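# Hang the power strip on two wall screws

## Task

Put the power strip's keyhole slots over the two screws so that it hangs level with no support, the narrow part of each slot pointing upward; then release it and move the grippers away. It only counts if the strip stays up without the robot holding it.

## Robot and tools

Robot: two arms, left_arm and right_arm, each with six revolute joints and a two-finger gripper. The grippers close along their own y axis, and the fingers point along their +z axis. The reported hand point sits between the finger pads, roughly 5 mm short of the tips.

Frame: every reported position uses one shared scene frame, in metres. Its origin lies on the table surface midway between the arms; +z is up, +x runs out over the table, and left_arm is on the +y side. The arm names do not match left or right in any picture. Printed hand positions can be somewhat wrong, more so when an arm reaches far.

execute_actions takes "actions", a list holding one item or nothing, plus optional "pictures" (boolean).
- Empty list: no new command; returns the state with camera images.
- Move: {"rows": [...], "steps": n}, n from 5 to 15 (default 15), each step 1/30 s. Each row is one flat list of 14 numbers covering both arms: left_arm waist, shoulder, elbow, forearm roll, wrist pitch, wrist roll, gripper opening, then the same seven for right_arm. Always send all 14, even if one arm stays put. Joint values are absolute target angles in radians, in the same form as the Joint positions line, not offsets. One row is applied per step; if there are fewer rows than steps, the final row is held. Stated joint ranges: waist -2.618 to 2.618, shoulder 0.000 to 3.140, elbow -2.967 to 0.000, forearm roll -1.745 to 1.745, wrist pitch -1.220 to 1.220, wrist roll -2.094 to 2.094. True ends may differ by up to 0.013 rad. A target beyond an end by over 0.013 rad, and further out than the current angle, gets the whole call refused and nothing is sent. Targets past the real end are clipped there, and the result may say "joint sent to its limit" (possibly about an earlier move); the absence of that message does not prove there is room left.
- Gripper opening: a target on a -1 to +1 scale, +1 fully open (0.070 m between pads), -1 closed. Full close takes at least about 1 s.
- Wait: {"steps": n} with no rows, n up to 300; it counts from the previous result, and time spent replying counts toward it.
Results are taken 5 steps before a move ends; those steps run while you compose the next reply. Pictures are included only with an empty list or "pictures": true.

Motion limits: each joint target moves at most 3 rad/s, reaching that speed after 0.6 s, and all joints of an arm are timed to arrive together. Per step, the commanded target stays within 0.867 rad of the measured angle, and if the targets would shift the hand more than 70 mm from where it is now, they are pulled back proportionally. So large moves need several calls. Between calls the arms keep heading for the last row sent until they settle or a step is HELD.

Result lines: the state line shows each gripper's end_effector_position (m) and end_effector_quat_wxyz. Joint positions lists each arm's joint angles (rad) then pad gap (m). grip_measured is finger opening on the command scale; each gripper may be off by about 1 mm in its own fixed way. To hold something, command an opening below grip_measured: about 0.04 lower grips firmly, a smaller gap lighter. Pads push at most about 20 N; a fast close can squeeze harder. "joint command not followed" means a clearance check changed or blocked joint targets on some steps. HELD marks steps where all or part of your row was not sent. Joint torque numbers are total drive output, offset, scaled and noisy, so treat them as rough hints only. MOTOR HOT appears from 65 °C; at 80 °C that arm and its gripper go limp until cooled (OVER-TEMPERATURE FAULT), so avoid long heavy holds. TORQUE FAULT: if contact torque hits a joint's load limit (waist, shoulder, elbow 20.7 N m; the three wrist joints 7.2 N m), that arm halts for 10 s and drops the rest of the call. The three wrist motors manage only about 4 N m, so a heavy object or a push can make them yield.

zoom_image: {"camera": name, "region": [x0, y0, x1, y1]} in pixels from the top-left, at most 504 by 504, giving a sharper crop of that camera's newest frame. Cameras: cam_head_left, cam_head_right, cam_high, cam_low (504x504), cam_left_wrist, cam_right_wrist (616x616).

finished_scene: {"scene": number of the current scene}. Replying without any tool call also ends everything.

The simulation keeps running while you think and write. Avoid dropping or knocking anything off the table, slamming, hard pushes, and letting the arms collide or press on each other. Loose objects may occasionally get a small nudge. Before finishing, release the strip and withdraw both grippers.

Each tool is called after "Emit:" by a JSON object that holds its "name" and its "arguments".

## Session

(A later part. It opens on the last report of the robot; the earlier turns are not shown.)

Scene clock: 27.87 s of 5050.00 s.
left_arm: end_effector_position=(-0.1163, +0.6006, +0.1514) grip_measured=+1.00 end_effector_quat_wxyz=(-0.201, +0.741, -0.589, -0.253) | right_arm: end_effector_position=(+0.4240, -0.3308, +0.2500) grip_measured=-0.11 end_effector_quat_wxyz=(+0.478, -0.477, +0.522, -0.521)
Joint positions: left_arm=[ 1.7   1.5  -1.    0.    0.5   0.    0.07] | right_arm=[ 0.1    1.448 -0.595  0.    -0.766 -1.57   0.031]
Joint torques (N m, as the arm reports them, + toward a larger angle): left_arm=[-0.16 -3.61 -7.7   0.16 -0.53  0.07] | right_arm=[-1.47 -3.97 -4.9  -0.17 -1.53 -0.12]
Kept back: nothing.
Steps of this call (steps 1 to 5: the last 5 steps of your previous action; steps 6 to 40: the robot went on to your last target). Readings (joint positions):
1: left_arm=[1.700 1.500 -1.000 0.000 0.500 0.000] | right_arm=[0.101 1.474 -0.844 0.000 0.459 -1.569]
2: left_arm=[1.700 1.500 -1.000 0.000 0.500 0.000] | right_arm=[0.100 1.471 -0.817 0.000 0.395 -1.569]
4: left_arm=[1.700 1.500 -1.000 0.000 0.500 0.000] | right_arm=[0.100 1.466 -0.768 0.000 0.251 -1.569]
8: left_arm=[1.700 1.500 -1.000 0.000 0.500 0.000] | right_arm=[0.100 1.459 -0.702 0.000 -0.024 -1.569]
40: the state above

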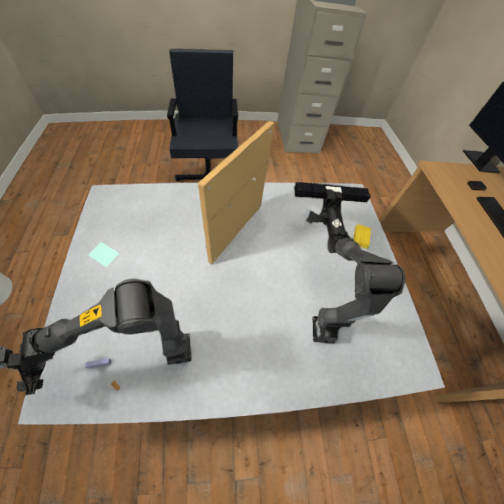

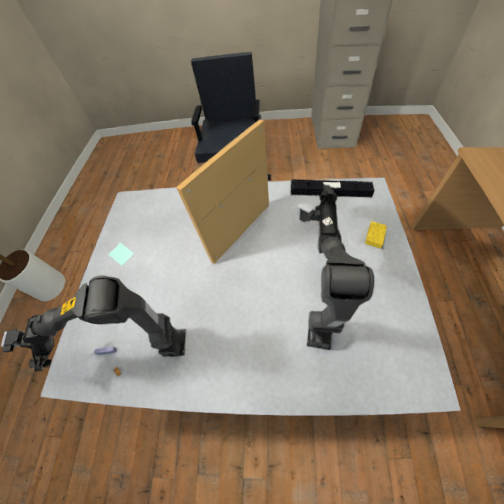

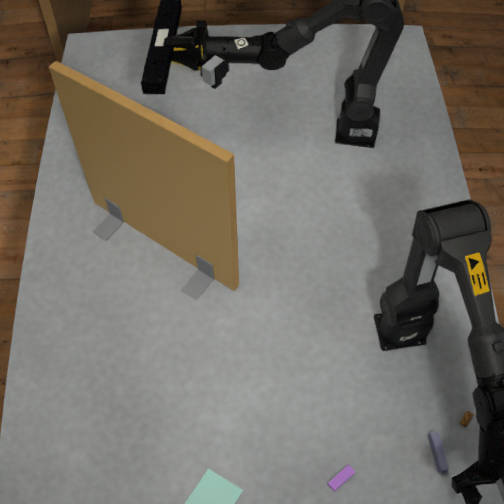

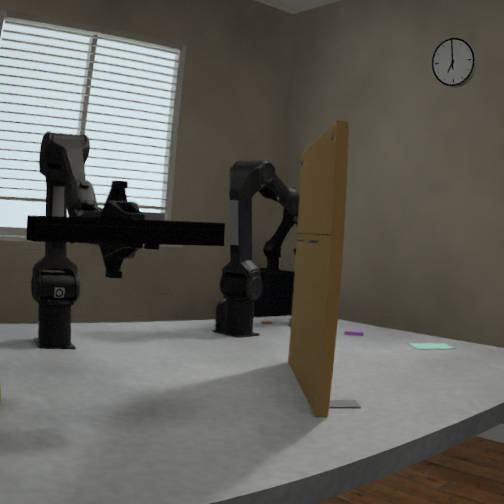

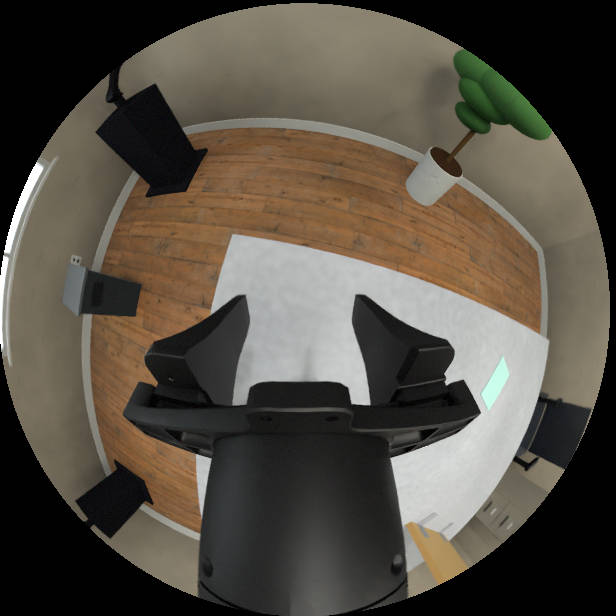

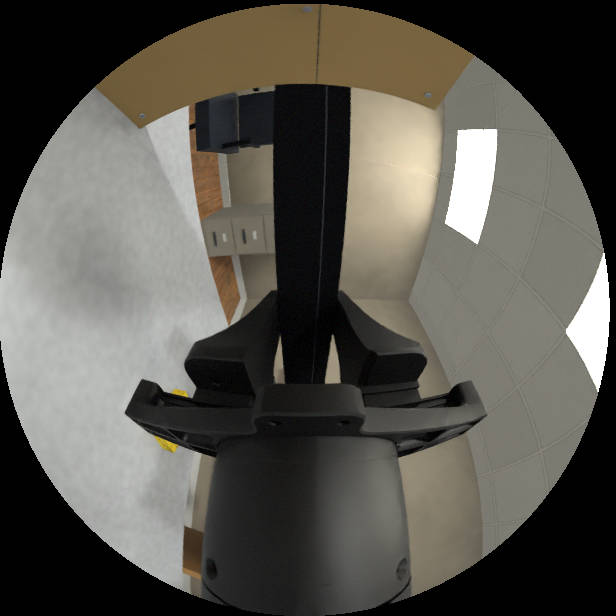

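Emit:
{"name": "zoom_image", "arguments": {"camera": "cam_head_right", "region": [292, 176, 326, 196]}}

Emit:
{"name": "zoom_image", "arguments": {"camera": "cam_head_left", "region": [290, 176, 374, 206]}}

Region (292, 176, 326, 196) of cam_head_right's 504x504 image, scaled by 14.824, with more detail than that image has; it fills the top 296 rows of this view, and the rest is white.

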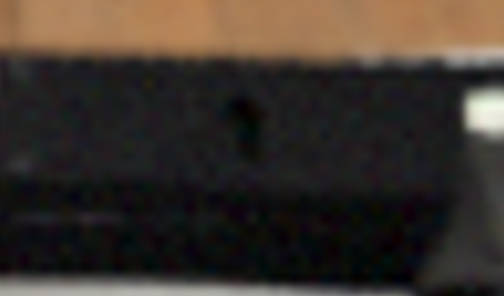

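Region (290, 176, 374, 206) of cam_head_left's 504x504 image, scaled by 6.000, with more detail than that image has; it fills the top 180 rows of this view, and the rest is white.

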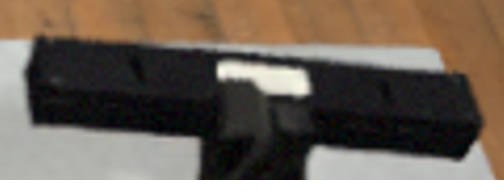

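Emit:
{"name": "execute_actions", "arguments": {"actions": [{"rows":[[1.7,1.5,-1.0,0,0.5,0,1,0.2,1.448,-0.595,0,-0.766,1.57,-0.15]],"steps":15}]}}

Emit:
{"name": "execute_actions", "arguments": {"actions": [{"steps":40}]}}

Emit:
{"name": "execute_actions", "arguments": {"actions": [{"rows":[[1.7,1.5,-1.0,0,0.5,0,1,0.3,1.78,-0.404,0,-0.825,1.57,-0.15]],"steps":15}]}}

Emit:
{"name": "execute_actions", "arguments": {"actions": [{"steps":25}], "pictures": true}}

Scene clock: 29.63 s of 5050.00 s.
left_arm: end_effector_position=(-0.1163, +0.6006, +0.1514) grip_measured=+1.00 end_effector_quat_wxyz=(-0.201, +0.741, -0.589, -0.253) | right_arm: end_effector_position=(+0.4248, -0.3186, +0.2500) grip_measured=-0.11 end_effector_quat_wxyz=(+0.549, -0.412, +0.574, -0.446)
Joint positions: left_arm=[ 1.7   1.5  -1.    0.    0.5   0.    0.07] | right_arm=[ 0.129  1.448 -0.595 -0.    -0.766 -1.304  0.031]
Joint torques (N m, as the arm reports them, + toward a larger angle): left_arm=[-0.17 -3.69 -7.67  0.16 -0.54  0.06] | right_arm=[-0.21 -3.39 -5.37 -0.2  -1.83  0.47]
Steps of this call (steps 1 to 15: the robot went on to your last target; steps 16 to 43: nothing new was sent; steps 44 to 53: the first 10 steps of this action). Readings (joint positions):
44: left_arm=[1.700 1.500 -1.000 0.000 0.500 0.000] | right_arm=[0.100 1.448 -0.595 -0.000 -0.766 -1.570]
45: left_arm=[1.700 1.500 -1.000 0.000 0.500 0.000] | right_arm=[0.100 1.448 -0.595 -0.000 -0.766 -1.564]
47: left_arm=[1.700 1.500 -1.000 0.000 0.500 0.000] | right_arm=[0.102 1.448 -0.595 -0.000 -0.766 -1.533]
51: left_arm=[1.700 1.500 -1.000 0.000 0.500 0.000] | right_arm=[0.118 1.448 -0.595 -0.000 -0.766 -1.402]
53: the state above

Scene clock: 30.97 s of 5050.00 s.
left_arm: end_effector_position=(-0.1163, +0.6006, +0.1514) grip_measured=+1.00 end_effector_quat_wxyz=(-0.201, +0.741, -0.589, -0.253) | right_arm: end_effector_position=(+0.4256, -0.2886, +0.2500) grip_measured=-0.11 end_effector_quat_wxyz=(+0.498, +0.496, +0.504, +0.502)
Joint positions: left_arm=[ 1.7   1.5  -1.    0.    0.5   0.    0.07] | right_arm=[ 0.2    1.448 -0.595 -0.    -0.766  1.568  0.031]
Joint torques (N m, as the arm reports them, + toward a larger angle): left_arm=[-0.27 -3.64 -7.69  0.16 -0.54  0.07] | right_arm=[-0.29 -3.17 -5.73  0.   -1.82 -0.23]
Kept back: nothing.
Steps of this call (steps 1 to 5: the last 5 steps of your previous action; steps 6 to 40: the robot went on to your last target). Readings (joint positions):
1: left_arm=[1.700 1.500 -1.000 0.000 0.500 0.000] | right_arm=[0.135 1.448 -0.595 -0.000 -0.766 -1.247]
2: left_arm=[1.700 1.500 -1.000 0.000 0.500 0.000] | right_arm=[0.142 1.448 -0.595 -0.000 -0.766 -1.184]
4: left_arm=[1.700 1.500 -1.000 0.000 0.500 0.000] | right_arm=[0.155 1.448 -0.595 -0.000 -0.766 -1.042]
8: left_arm=[1.700 1.500 -1.000 0.000 0.500 0.000] | right_arm=[0.173 1.448 -0.595 -0.000 -0.766 -0.693]
40: the state above

Scene clock: 31.30 s of 5050.00 s.
left_arm: end_effector_position=(-0.1163, +0.6006, +0.1514) grip_measured=+1.00 end_effector_quat_wxyz=(-0.201, +0.741, -0.589, -0.253) | right_arm: end_effector_position=(+0.4116, -0.2622, +0.1201) grip_measured=-0.11 end_effector_quat_wxyz=(+0.403, +0.547, +0.592, +0.434)
Joint positions: left_arm=[ 1.7   1.5  -1.    0.    0.5   0.    0.07] | right_arm=[ 0.265  1.665 -0.472 -0.    -0.802  1.569  0.031]
Joint torques (N m, as the arm reports them, + toward a larger angle): left_arm=[-0.16 -3.65 -7.65  0.16 -0.54  0.07] | right_arm=[-0.08 -3.36 -3.49  0.08 -1.84  0.04]
Steps of this call (steps 1 to 10: the first 10 steps of this action). Readings (joint positions):
1: left_arm=[1.700 1.500 -1.000 0.000 0.500 0.000] | right_arm=[0.200 1.449 -0.595 -0.000 -0.766 1.570]
2: left_arm=[1.700 1.500 -1.000 0.000 0.500 0.000] | right_arm=[0.202 1.454 -0.593 -0.000 -0.769 1.569]
4: left_arm=[1.700 1.500 -1.000 0.000 0.500 0.000] | right_arm=[0.211 1.484 -0.578 -0.000 -0.777 1.569]
8: left_arm=[1.700 1.500 -1.000 0.000 0.500 0.000] | right_arm=[0.246 1.602 -0.509 -0.000 -0.792 1.569]
10: the state above

Scene clock: 32.13 s of 5050.00 s.
left_arm: end_effector_position=(-0.1163, +0.6006, +0.1514) grip_measured=+1.00 end_effector_quat_wxyz=(-0.201, +0.741, -0.589, -0.253) | right_arm: end_effector_position=(+0.3873, -0.2505, +0.0572) grip_measured=-0.11 end_effector_quat_wxyz=(+0.350, +0.566, +0.635, +0.392)
Joint positions: left_arm=[ 1.7   1.5  -1.    0.    0.5   0.    0.07] | right_arm=[ 0.3    1.78  -0.404 -0.    -0.825  1.57   0.031]
Joint torques (N m, as the arm reports them, + toward a larger angle): left_arm=[-0.2  -3.68 -7.66  0.16 -0.54  0.06] | right_arm=[-1.38 -4.7  -4.37  0.3  -1.26  0.12]
Kept back: nothing.
Steps of this call (steps 1 to 5: the last 5 steps of your previous action; steps 6 to 25: the robot went on to your last target). Readings (joint positions):
1: left_arm=[1.700 1.500 -1.000 0.000 0.500 0.000] | right_arm=[0.274 1.696 -0.454 -0.000 -0.808 1.569]
2: left_arm=[1.700 1.500 -1.000 0.000 0.500 0.000] | right_arm=[0.283 1.725 -0.437 -0.000 -0.814 1.569]
4: left_arm=[1.700 1.500 -1.000 0.000 0.500 0.000] | right_arm=[0.296 1.766 -0.411 -0.000 -0.819 1.569]
8: left_arm=[1.700 1.500 -1.000 0.000 0.500 0.000] | right_arm=[0.301 1.782 -0.402 -0.000 -0.826 1.570]
25: the state above

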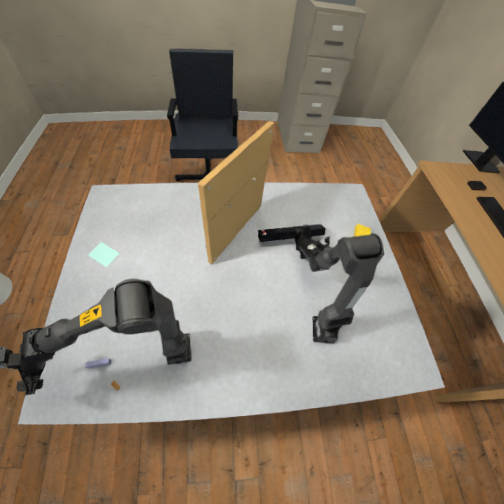

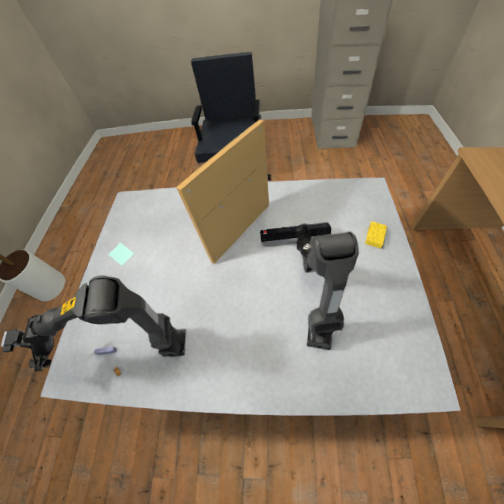

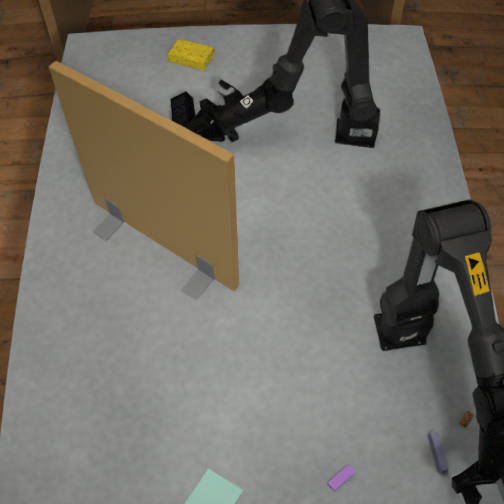

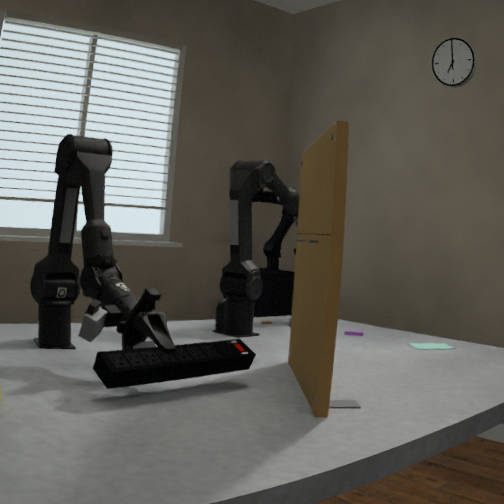

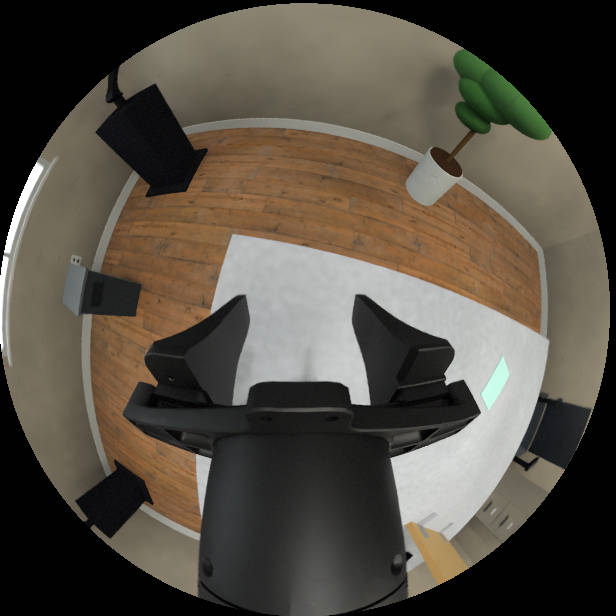

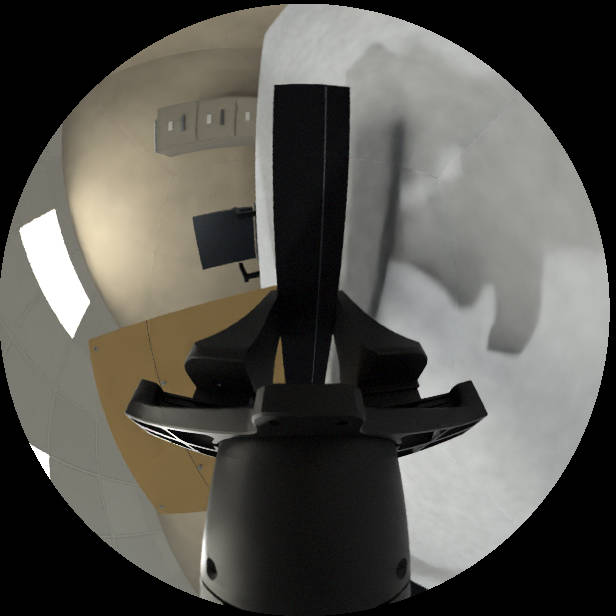

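Emit:
{"name": "execute_actions", "arguments": {"actions": [{"rows":[[1.7,1.5,-1.0,0,0.5,0,1,0.3,1.783,-0.404,0,-0.81,1.57,-0.15],[1.7,1.5,-1.0,0,0.5,0,1,0.3,1.786,-0.404,0,-0.795,1.57,-0.15],[1.7,1.5,-1.0,0,0.5,0,1,0.3,1.789,-0.404,0,-0.78,1.57,-0.15],[1.7,1.5,-1.0,0,0.5,0,1,0.3,1.792,-0.404,0,-0.77,1.57,-0.15],[1.7,1.5,-1.0,0,0.5,0,1,0.3,1.795,-0.404,0,-0.76,1.57,-0.15],[1.7,1.5,-1.0,0,0.5,0,1,0.3,1.795,-0.404,0,-0.75,1.57,-0.15],[1.7,1.5,-1.0,0,0.5,0,1,0.3,1.795,-0.404,0,-0.74,1.57,-0.15]],"steps":15}]}}

Emit:
{"name": "execute_actions", "arguments": {"actions": [{"steps":8}], "pictures": true}}

Scene clock: 33.93 s of 5050.00 s.
left_arm: end_effector_position=(-0.1163, +0.6006, +0.1514) grip_measured=+1.00 end_effector_quat_wxyz=(-0.201, +0.741, -0.589, -0.253) | right_arm: end_effector_position=(+0.3770, -0.2518, +0.0349) grip_measured=-0.11 end_effector_quat_wxyz=(+0.321, +0.584, +0.654, +0.359)
Joint positions: left_arm=[ 1.7   1.5  -1.    0.    0.5   0.    0.07] | right_arm=[ 0.3    1.795 -0.405  0.    -0.738  1.57   0.031]
Joint torques (N m, as the arm reports them, + toward a larger angle): left_arm=[-0.24 -3.67 -7.68  0.16 -0.53  0.07] | right_arm=[-1.5  -3.83 -3.24  0.31 -1.56  0.1 ]
Steps of this call (steps 1 to 15: the robot went on to your last target; steps 16 to 44: nothing new was sent; steps 45 to 54: the first 10 steps of this action). Readings (joint positions):
45: left_arm=[1.700 1.500 -1.000 0.000 0.500 0.000] | right_arm=[0.300 1.780 -0.404 0.000 -0.824 1.570]
46: left_arm=[1.700 1.500 -1.000 0.000 0.500 0.000] | right_arm=[0.300 1.780 -0.404 0.000 -0.819 1.570]
48: left_arm=[1.700 1.500 -1.000 0.000 0.500 0.000] | right_arm=[0.300 1.785 -0.405 0.000 -0.790 1.570]
52: left_arm=[1.700 1.500 -1.000 0.000 0.500 0.000] | right_arm=[0.300 1.795 -0.405 0.000 -0.739 1.570]
54: the state above

Scene clock: 34.20 s of 5050.00 s.
left_arm: end_effector_position=(-0.1163, +0.6006, +0.1514) grip_measured=+1.00 end_effector_quat_wxyz=(-0.201, +0.741, -0.589, -0.253) | right_arm: end_effector_position=(+0.3773, -0.2518, +0.0353) grip_measured=-0.11 end_effector_quat_wxyz=(+0.322, +0.583, +0.653, +0.360)
Joint positions: left_arm=[ 1.7   1.5  -1.    0.    0.5   0.    0.07] | right_arm=[ 0.3    1.795 -0.405  0.    -0.74   1.57   0.031]
Joint torques (N m, as the arm reports them, + toward a larger angle): left_arm=[-0.26 -3.62 -7.62  0.15 -0.52  0.06] | right_arm=[-1.51 -3.91 -2.96  0.31 -1.57  0.1 ]
Kept back: nothing.
Steps of this call (steps 1 to 5: the last 5 steps of your previous action; steps 6 to 8: the robot went on to your last target). Readings (joint positions):
1: left_arm=[1.700 1.500 -1.000 0.000 0.500 0.000] | right_arm=[0.300 1.795 -0.405 0.000 -0.739 1.570]
2: left_arm=[1.700 1.500 -1.000 0.000 0.500 0.000] | right_arm=[0.300 1.795 -0.405 0.000 -0.739 1.570]
4: left_arm=[1.700 1.500 -1.000 0.000 0.500 0.000] | right_arm=[0.300 1.795 -0.405 0.000 -0.740 1.570]
8: the state above

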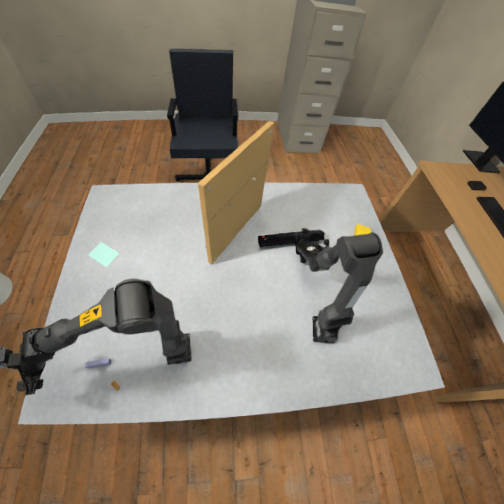

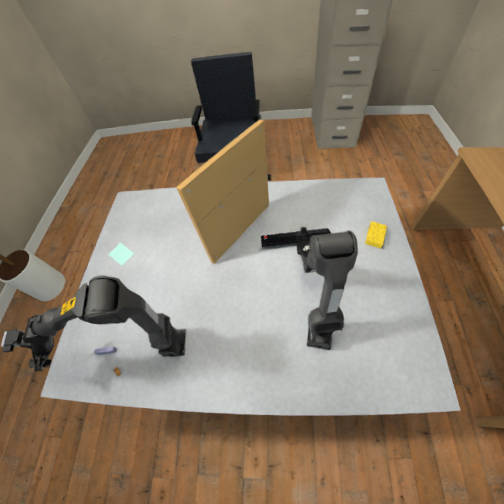

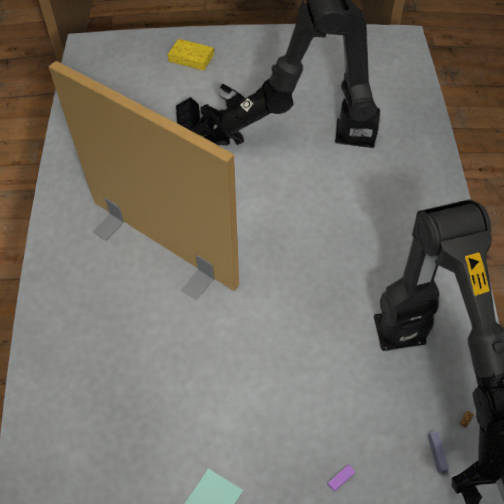

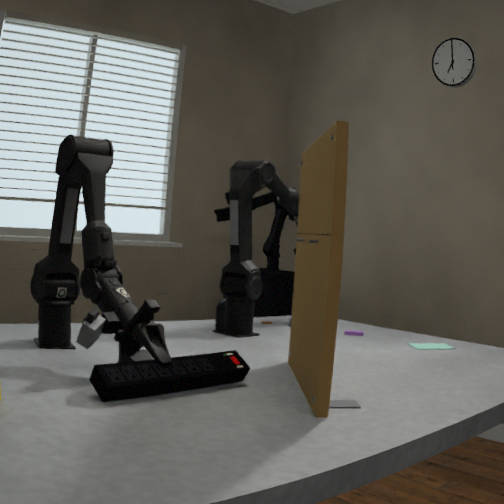

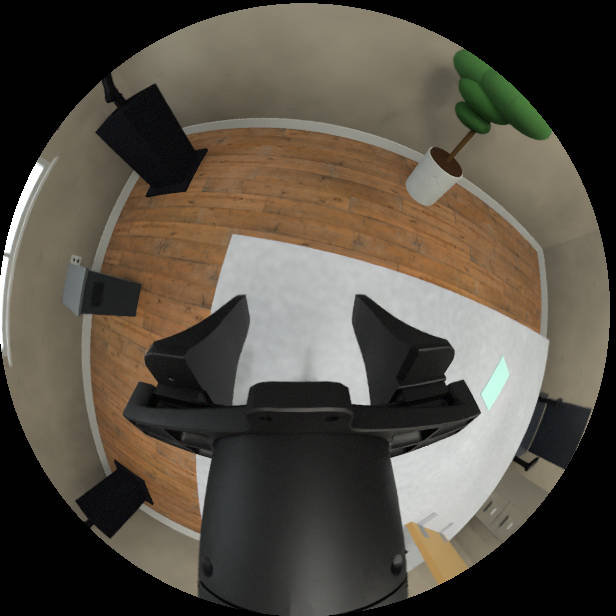

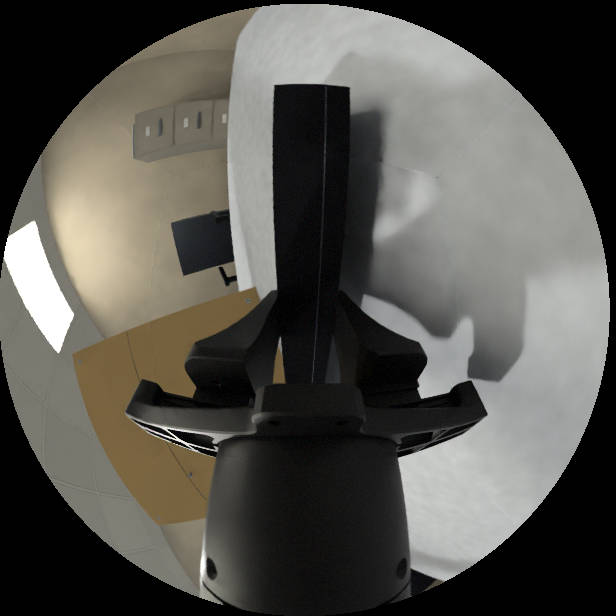

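Emit:
{"name": "execute_actions", "arguments": {"actions": [{"rows":[[1.7,1.5,-1.0,0,0.5,0,1,0.3,1.795,-0.404,0,-0.74,1.57,0.3]],"steps":12}]}}

Emit:
{"name": "execute_actions", "arguments": {"actions": [{"rows":[[1.7,1.5,-1.0,0,0.5,0,1,0.3,1.788,-0.389,0,-0.748,1.57,0.3],[1.7,1.5,-1.0,0,0.5,0,1,0.3,1.781,-0.374,0,-0.756,1.57,0.3],[1.7,1.5,-1.0,0,0.5,0,1,0.3,1.773,-0.358,0,-0.764,1.57,0.3],[1.7,1.5,-1.0,0,0.5,0,1,0.3,1.766,-0.343,0,-0.772,1.57,0.3],[1.7,1.5,-1.0,0,0.5,0,1,0.3,1.759,-0.328,0,-0.78,1.57,0.3],[1.7,1.5,-1.0,0,0.5,0,1,0.3,1.751,-0.312,0,-0.788,1.57,0.3],[1.7,1.5,-1.0,0,0.5,0,1,0.3,1.744,-0.297,0,-0.796,1.57,0.3],[1.7,1.5,-1.0,0,0.5,0,1,0.3,1.737,-0.282,0,-0.804,1.57,0.3],[1.7,1.5,-1.0,0,0.5,0,1,0.3,1.729,-0.266,0,-0.812,1.57,0.3],[1.7,1.5,-1.0,0,0.5,0,1,0.3,1.722,-0.251,0,-0.82,1.57,0.3]],"steps":15}]}}

Emit:
{"name": "execute_actions", "arguments": {"actions": [{"steps":12}], "pictures": true}}

Scene clock: 34.90 s of 5050.00 s.
left_arm: end_effector_position=(-0.1163, +0.6006, +0.1514) grip_measured=+1.00 end_effector_quat_wxyz=(-0.201, +0.741, -0.589, -0.253) | right_arm: end_effector_position=(+0.3774, -0.2519, +0.0358) grip_measured=+0.30 end_effector_quat_wxyz=(+0.323, +0.583, +0.653, +0.361)
Joint positions: left_arm=[ 1.7   1.5  -1.    0.    0.5   0.    0.07] | right_arm=[ 0.3    1.795 -0.404  0.    -0.743  1.57   0.046]
Joint torques (N m, as the arm reports them, + toward a larger angle): left_arm=[-0.22 -3.68 -7.67  0.15 -0.55  0.07] | right_arm=[-0.98 -3.82 -2.59  0.2  -0.77  0.02]
Steps of this call (steps 1 to 14: the robot went on to your last target; steps 15 to 21: the first 7 steps of this action). Readings (joint positions):
15: left_arm=[1.700 1.500 -1.000 0.000 0.500 0.000] | right_arm=[0.300 1.795 -0.404 0.000 -0.741 1.570]
16: left_arm=[1.700 1.500 -1.000 0.000 0.500 0.000] | right_arm=[0.300 1.795 -0.404 0.000 -0.743 1.570]
18: left_arm=[1.700 1.500 -1.000 0.000 0.500 0.000] | right_arm=[0.300 1.795 -0.404 0.000 -0.743 1.570]
21: the state above

Scene clock: 35.40 s of 5050.00 s.
left_arm: end_effector_position=(-0.1163, +0.6006, +0.1514) grip_measured=+1.00 end_effector_quat_wxyz=(-0.201, +0.741, -0.589, -0.253) | right_arm: end_effector_position=(+0.3439, -0.2556, +0.0357) grip_measured=+0.30 end_effector_quat_wxyz=(+0.322, +0.583, +0.653, +0.360)
Joint positions: left_arm=[ 1.7   1.5  -1.    0.    0.5   0.    0.07] | right_arm=[ 0.3    1.731 -0.272  0.    -0.809  1.57   0.045]
Joint torques (N m, as the arm reports them, + toward a larger angle): left_arm=[-0.23 -3.63 -7.65  0.16 -0.54  0.08] | right_arm=[-0.96 -3.34 -1.46  0.08 -0.9  -0.06]
Steps of this call (steps 1 to 5: the last 5 steps of your previous action; steps 6 to 15: the first 10 steps of this action). Readings (joint positions):
6: left_arm=[1.700 1.500 -1.000 0.000 0.500 0.000] | right_arm=[0.300 1.794 -0.404 0.000 -0.741 1.570]
7: left_arm=[1.700 1.500 -1.000 0.000 0.500 0.000] | right_arm=[0.300 1.792 -0.399 0.000 -0.743 1.570]
9: left_arm=[1.700 1.500 -1.000 0.000 0.500 0.000] | right_arm=[0.300 1.778 -0.369 0.000 -0.758 1.570]
13: left_arm=[1.700 1.500 -1.000 0.000 0.500 0.000] | right_arm=[0.300 1.746 -0.303 0.000 -0.794 1.570]
15: the state above

Scene clock: 35.80 s of 5050.00 s.
left_arm: end_effector_position=(-0.1163, +0.6006, +0.1514) grip_measured=+1.00 end_effector_quat_wxyz=(-0.201, +0.741, -0.589, -0.253) | right_arm: end_effector_position=(+0.3382, -0.2563, +0.0358) grip_measured=+0.30 end_effector_quat_wxyz=(+0.322, +0.583, +0.653, +0.360)
Joint positions: left_arm=[ 1.7   1.5  -1.    0.    0.5   0.    0.07] | right_arm=[ 0.3    1.721 -0.25   0.    -0.821  1.57   0.045]
Joint torques (N m, as the arm reports them, + toward a larger angle): left_arm=[-0.18 -3.64 -7.64  0.15 -0.54  0.07] | right_arm=[-0.86 -1.9  -2.85 -0.01 -0.54 -0.12]
Kept back: nothing.
Steps of this call (steps 1 to 5: the last 5 steps of your previous action; steps 6 to 12: the robot went on to your last target). Readings (joint positions):
1: left_arm=[1.700 1.500 -1.000 0.000 0.500 0.000] | right_arm=[0.300 1.725 -0.258 0.000 -0.816 1.570]
2: left_arm=[1.700 1.500 -1.000 0.000 0.500 0.000] | right_arm=[0.300 1.722 -0.250 0.000 -0.820 1.570]
4: left_arm=[1.700 1.500 -1.000 0.000 0.500 0.000] | right_arm=[0.300 1.721 -0.248 0.000 -0.821 1.570]
8: left_arm=[1.700 1.500 -1.000 0.000 0.500 0.000] | right_arm=[0.300 1.721 -0.249 0.000 -0.821 1.570]
12: the state above

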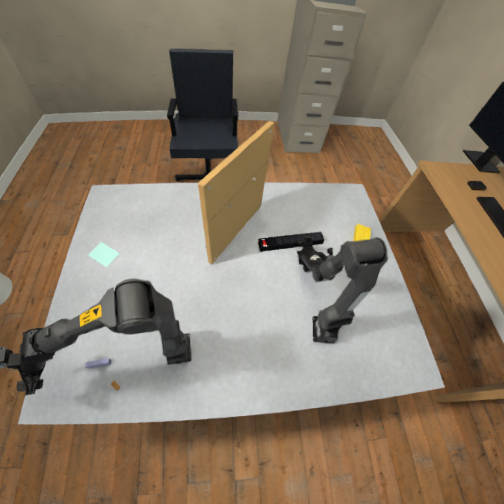

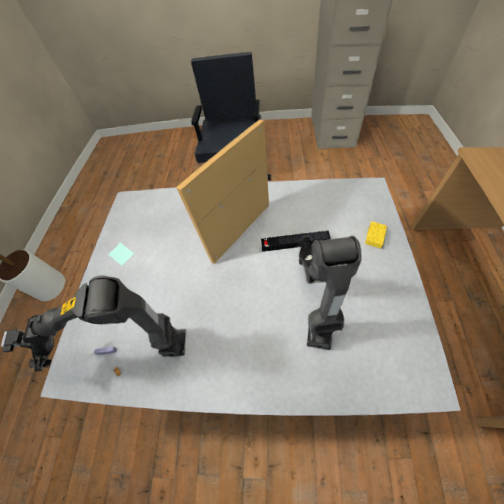

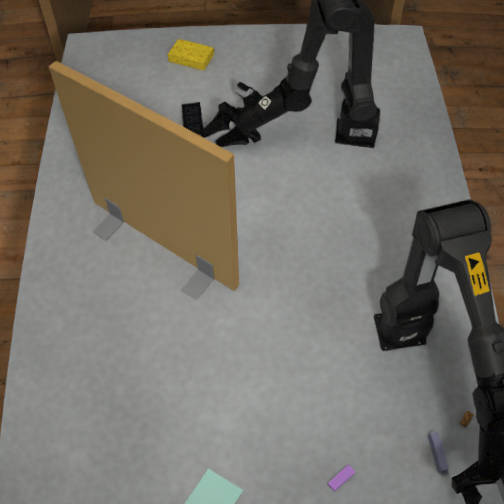

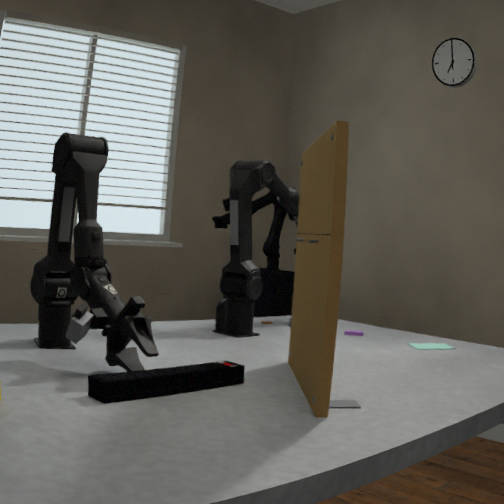

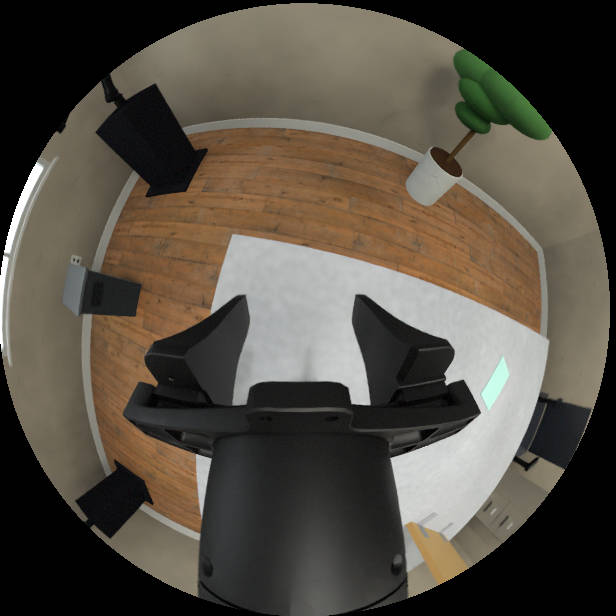

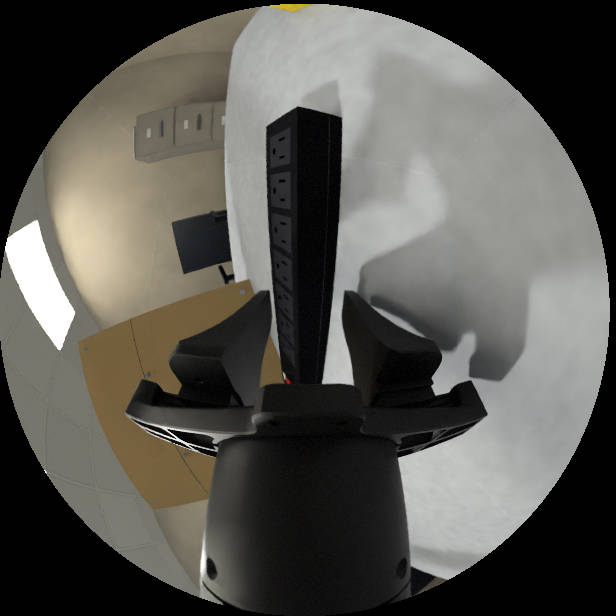

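Emit:
{"name": "execute_actions", "arguments": {"actions": [{"rows":[[1.7,1.5,-1.0,0,0.5,0,1,0.3,1.45,-0.35,0,-0.5,1.57,1]],"steps":15}]}}

Emit:
{"name": "execute_actions", "arguments": {"actions": [{"rows":[[1.7,1.5,-1.0,0,0.5,0,1,0.335,1.55,-1.0,0,0.6,1.605,1]],"steps":15}]}}

Emit:
{"name": "execute_actions", "arguments": {"actions": [{"steps":15}]}}

Emit:
{"name": "execute_actions", "arguments": {"actions": [{"rows":[[1.7,1.5,-1.0,0,0.5,0,1,0.335,1.908,-1.428,0,1.178,1.605,1]],"steps":15}]}}

Emit:
{"name": "execute_actions", "arguments": {"actions": [{"steps":22}], "pictures": true}}

Scene clock: 36.70 s of 5050.00 s.
left_arm: end_effector_position=(-0.1163, +0.6006, +0.1514) grip_measured=+1.00 end_effector_quat_wxyz=(-0.201, +0.741, -0.589, -0.253) | right_arm: end_effector_position=(+0.3498, -0.2549, +0.0820) grip_measured=+0.96 end_effector_quat_wxyz=(+0.333, +0.577, +0.646, +0.372)
Joint positions: left_arm=[ 1.7   1.5  -1.    0.    0.5   0.    0.07] | right_arm=[ 0.3    1.517 -0.327  0.    -0.578  1.57   0.069]
Joint torques (N m, as the arm reports them, + toward a larger angle): left_arm=[-0.25 -3.63 -7.59  0.15 -0.53  0.06] | right_arm=[-0.45 -1.7  -3.25 -0.26 -0.76 -0.18]
Steps of this call (steps 1 to 17: the robot went on to your last target; steps 18 to 27: the first 10 steps of this action). Readings (joint positions):
18: left_arm=[1.700 1.500 -1.000 0.000 0.500 0.000] | right_arm=[0.300 1.722 -0.251 0.000 -0.819 1.570]
19: left_arm=[1.700 1.500 -1.000 0.000 0.500 0.000] | right_arm=[0.300 1.718 -0.253 0.000 -0.813 1.570]
21: left_arm=[1.700 1.500 -1.000 0.000 0.500 0.000] | right_arm=[0.300 1.692 -0.262 0.000 -0.781 1.570]
25: left_arm=[1.700 1.500 -1.000 0.000 0.500 0.000] | right_arm=[0.300 1.581 -0.303 0.000 -0.652 1.570]
27: the state above

Scene clock: 37.20 s of 5050.00 s.
left_arm: end_effector_position=(-0.1163, +0.6006, +0.1514) grip_measured=+1.00 end_effector_quat_wxyz=(-0.201, +0.741, -0.589, -0.253) | right_arm: end_effector_position=(+0.3765, -0.2480, +0.1037) grip_measured=+0.98 end_effector_quat_wxyz=(+0.300, +0.593, +0.664, +0.342)
Joint positions: left_arm=[ 1.7   1.5  -1.    0.    0.5   0.    0.07] | right_arm=[ 0.31   1.483 -0.545  0.    -0.225  1.58   0.069]
Joint torques (N m, as the arm reports them, + toward a larger angle): left_arm=[-0.2  -3.64 -7.57  0.15 -0.54  0.08] | right_arm=[-0.28 -1.86 -5.08 -0.29 -0.15  0.13]
Steps of this call (steps 1 to 5: the last 5 steps of your previous action; steps 6 to 15: the first 10 steps of this action). Readings (joint positions):
6: left_arm=[1.700 1.500 -1.000 0.000 0.500 0.000] | right_arm=[0.300 1.449 -0.351 0.000 -0.498 1.570]
7: left_arm=[1.700 1.500 -1.000 0.000 0.500 0.000] | right_arm=[0.300 1.450 -0.355 0.000 -0.492 1.570]
9: left_arm=[1.700 1.500 -1.000 0.000 0.500 0.000] | right_arm=[0.301 1.455 -0.379 0.000 -0.459 1.570]
13: left_arm=[1.700 1.500 -1.000 0.000 0.500 0.000] | right_arm=[0.306 1.471 -0.475 0.000 -0.325 1.576]
15: the state above

Scene clock: 37.70 s of 5050.00 s.
left_arm: end_effector_position=(-0.1163, +0.6006, +0.1514) grip_measured=+1.00 end_effector_quat_wxyz=(-0.201, +0.741, -0.589, -0.253) | right_arm: end_effector_position=(+0.3765, -0.2389, +0.1194) grip_measured=+0.98 end_effector_quat_wxyz=(+0.166, +0.643, +0.720, +0.199)
Joint positions: left_arm=[ 1.7   1.5  -1.    0.    0.5   0.    0.07] | right_arm=[ 0.334  1.548 -0.987 -0.     0.572  1.604  0.069]
Joint torques (N m, as the arm reports them, + toward a larger angle): left_arm=[-0.21 -3.64 -7.59  0.14 -0.55  0.07] | right_arm=[ 0.08 -2.65 -4.57 -0.26 -0.46  0.02]
Kept back: nothing.
Steps of this call (steps 1 to 5: the last 5 steps of your previous action; steps 6 to 15: the robot went on to your last target). Readings (joint positions):
1: left_arm=[1.700 1.500 -1.000 0.000 0.500 0.000] | right_arm=[0.312 1.489 -0.584 0.000 -0.167 1.582]
2: left_arm=[1.700 1.500 -1.000 0.000 0.500 0.000] | right_arm=[0.315 1.496 -0.627 0.000 -0.103 1.585]
4: left_arm=[1.700 1.500 -1.000 0.000 0.500 0.000] | right_arm=[0.319 1.509 -0.716 -0.000 0.041 1.589]
8: left_arm=[1.700 1.500 -1.000 0.000 0.500 0.000] | right_arm=[0.327 1.529 -0.856 -0.000 0.315 1.597]
15: the state above

Scene clock: 38.03 s of 5050.00 s.
left_arm: end_effector_position=(-0.1163, +0.6006, +0.1514) grip_measured=+1.00 end_effector_quat_wxyz=(-0.201, +0.741, -0.589, -0.253) | right_arm: end_effector_position=(+0.3704, -0.2395, +0.1054) grip_measured=+0.98 end_effector_quat_wxyz=(+0.066, +0.662, +0.742, +0.080)
Joint positions: left_arm=[ 1.7   1.5  -1.    0.    0.5   0.    0.07] | right_arm=[ 0.335  1.733 -1.264 -0.     0.981  1.605  0.069]
Joint torques (N m, as the arm reports them, + toward a larger angle): left_arm=[-0.22 -3.7  -7.58  0.16 -0.54  0.07] | right_arm=[-0.22 -1.56 -3.22 -0.24 -0.39  0.1 ]
Steps of this call (steps 1 to 10: the first 10 steps of this action). Readings (joint positions):
1: left_arm=[1.700 1.500 -1.000 0.000 0.500 0.000] | right_arm=[0.335 1.550 -0.996 -0.000 0.589 1.605]
2: left_arm=[1.700 1.500 -1.000 0.000 0.500 0.000] | right_arm=[0.335 1.555 -1.008 -0.000 0.611 1.605]
4: left_arm=[1.700 1.500 -1.000 0.000 0.500 0.000] | right_arm=[0.335 1.576 -1.046 -0.000 0.675 1.605]
8: left_arm=[1.700 1.500 -1.000 0.000 0.500 0.000] | right_arm=[0.335 1.664 -1.177 -0.000 0.871 1.605]
10: the state above

Scene clock: 38.77 s of 5050.00 s.
left_arm: end_effector_position=(-0.1163, +0.6006, +0.1514) grip_measured=+1.00 end_effector_quat_wxyz=(-0.201, +0.741, -0.589, -0.253) | right_arm: end_effector_position=(+0.3700, -0.2396, +0.0793) grip_measured=+0.98 end_effector_quat_wxyz=(+0.000, +0.666, +0.746, +0.000)
Joint positions: left_arm=[ 1.7   1.5  -1.    0.    0.5   0.    0.07] | right_arm=[ 0.335  1.908 -1.428 -0.     1.178  1.605  0.069]
Joint torques (N m, as the arm reports them, + toward a larger angle): left_arm=[-0.22 -3.65 -7.62  0.16 -0.55  0.07] | right_arm=[-0.28 -5.31 -3.75 -0.18 -0.22  0.1 ]
Kept back: nothing.
Steps of this call (steps 1 to 5: the last 5 steps of your previous action; steps 6 to 22: the robot went on to your last target). Readings (joint positions):
1: left_arm=[1.700 1.500 -1.000 0.000 0.500 0.000] | right_arm=[0.335 1.772 -1.302 -0.000 1.025 1.605]
2: left_arm=[1.700 1.500 -1.000 0.000 0.500 0.000] | right_arm=[0.335 1.809 -1.334 -0.000 1.063 1.605]
4: left_arm=[1.700 1.500 -1.000 0.000 0.500 0.000] | right_arm=[0.335 1.863 -1.383 -0.000 1.123 1.605]
8: left_arm=[1.700 1.500 -1.000 0.000 0.500 0.000] | right_arm=[0.335 1.910 -1.428 -0.000 1.178 1.605]
22: the state above

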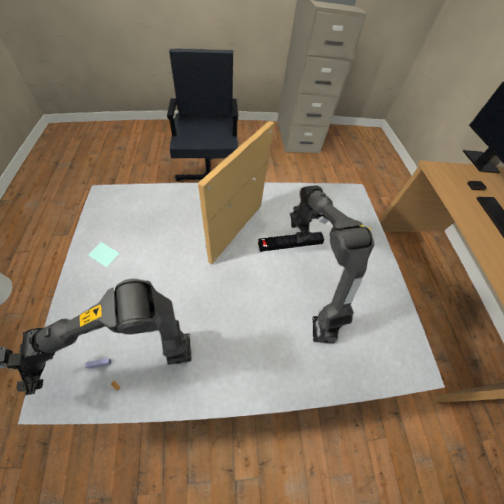

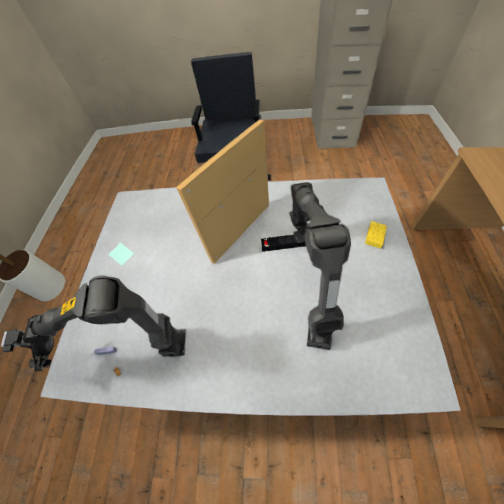

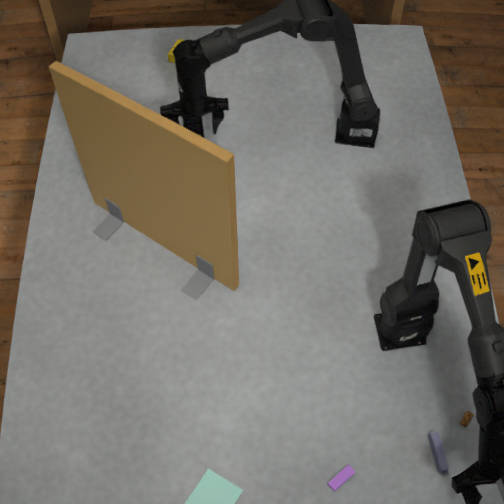

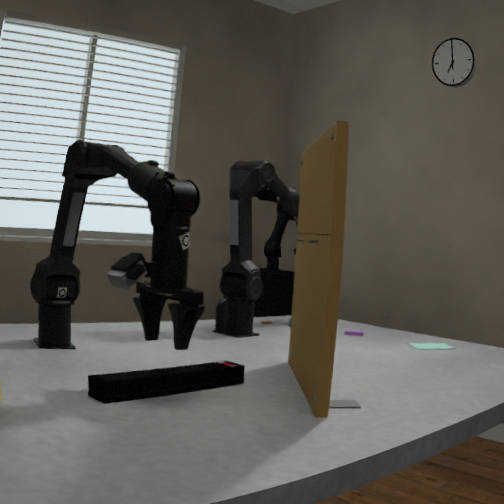

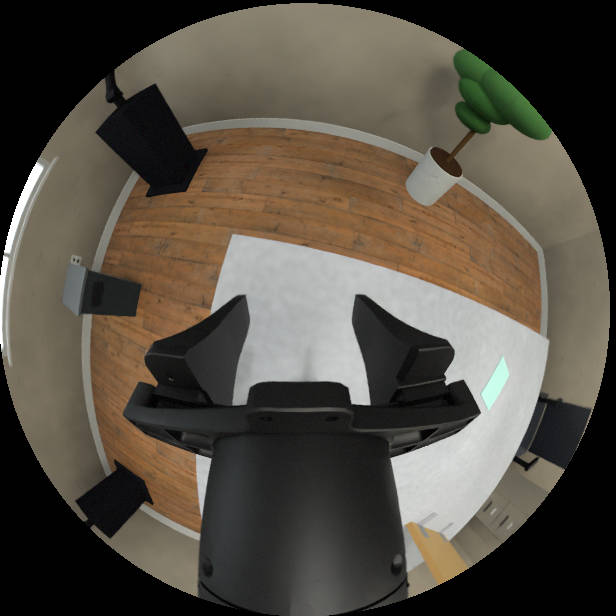

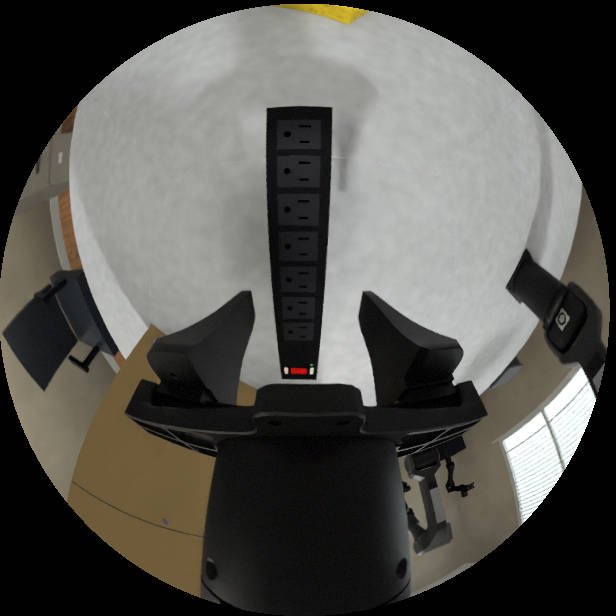

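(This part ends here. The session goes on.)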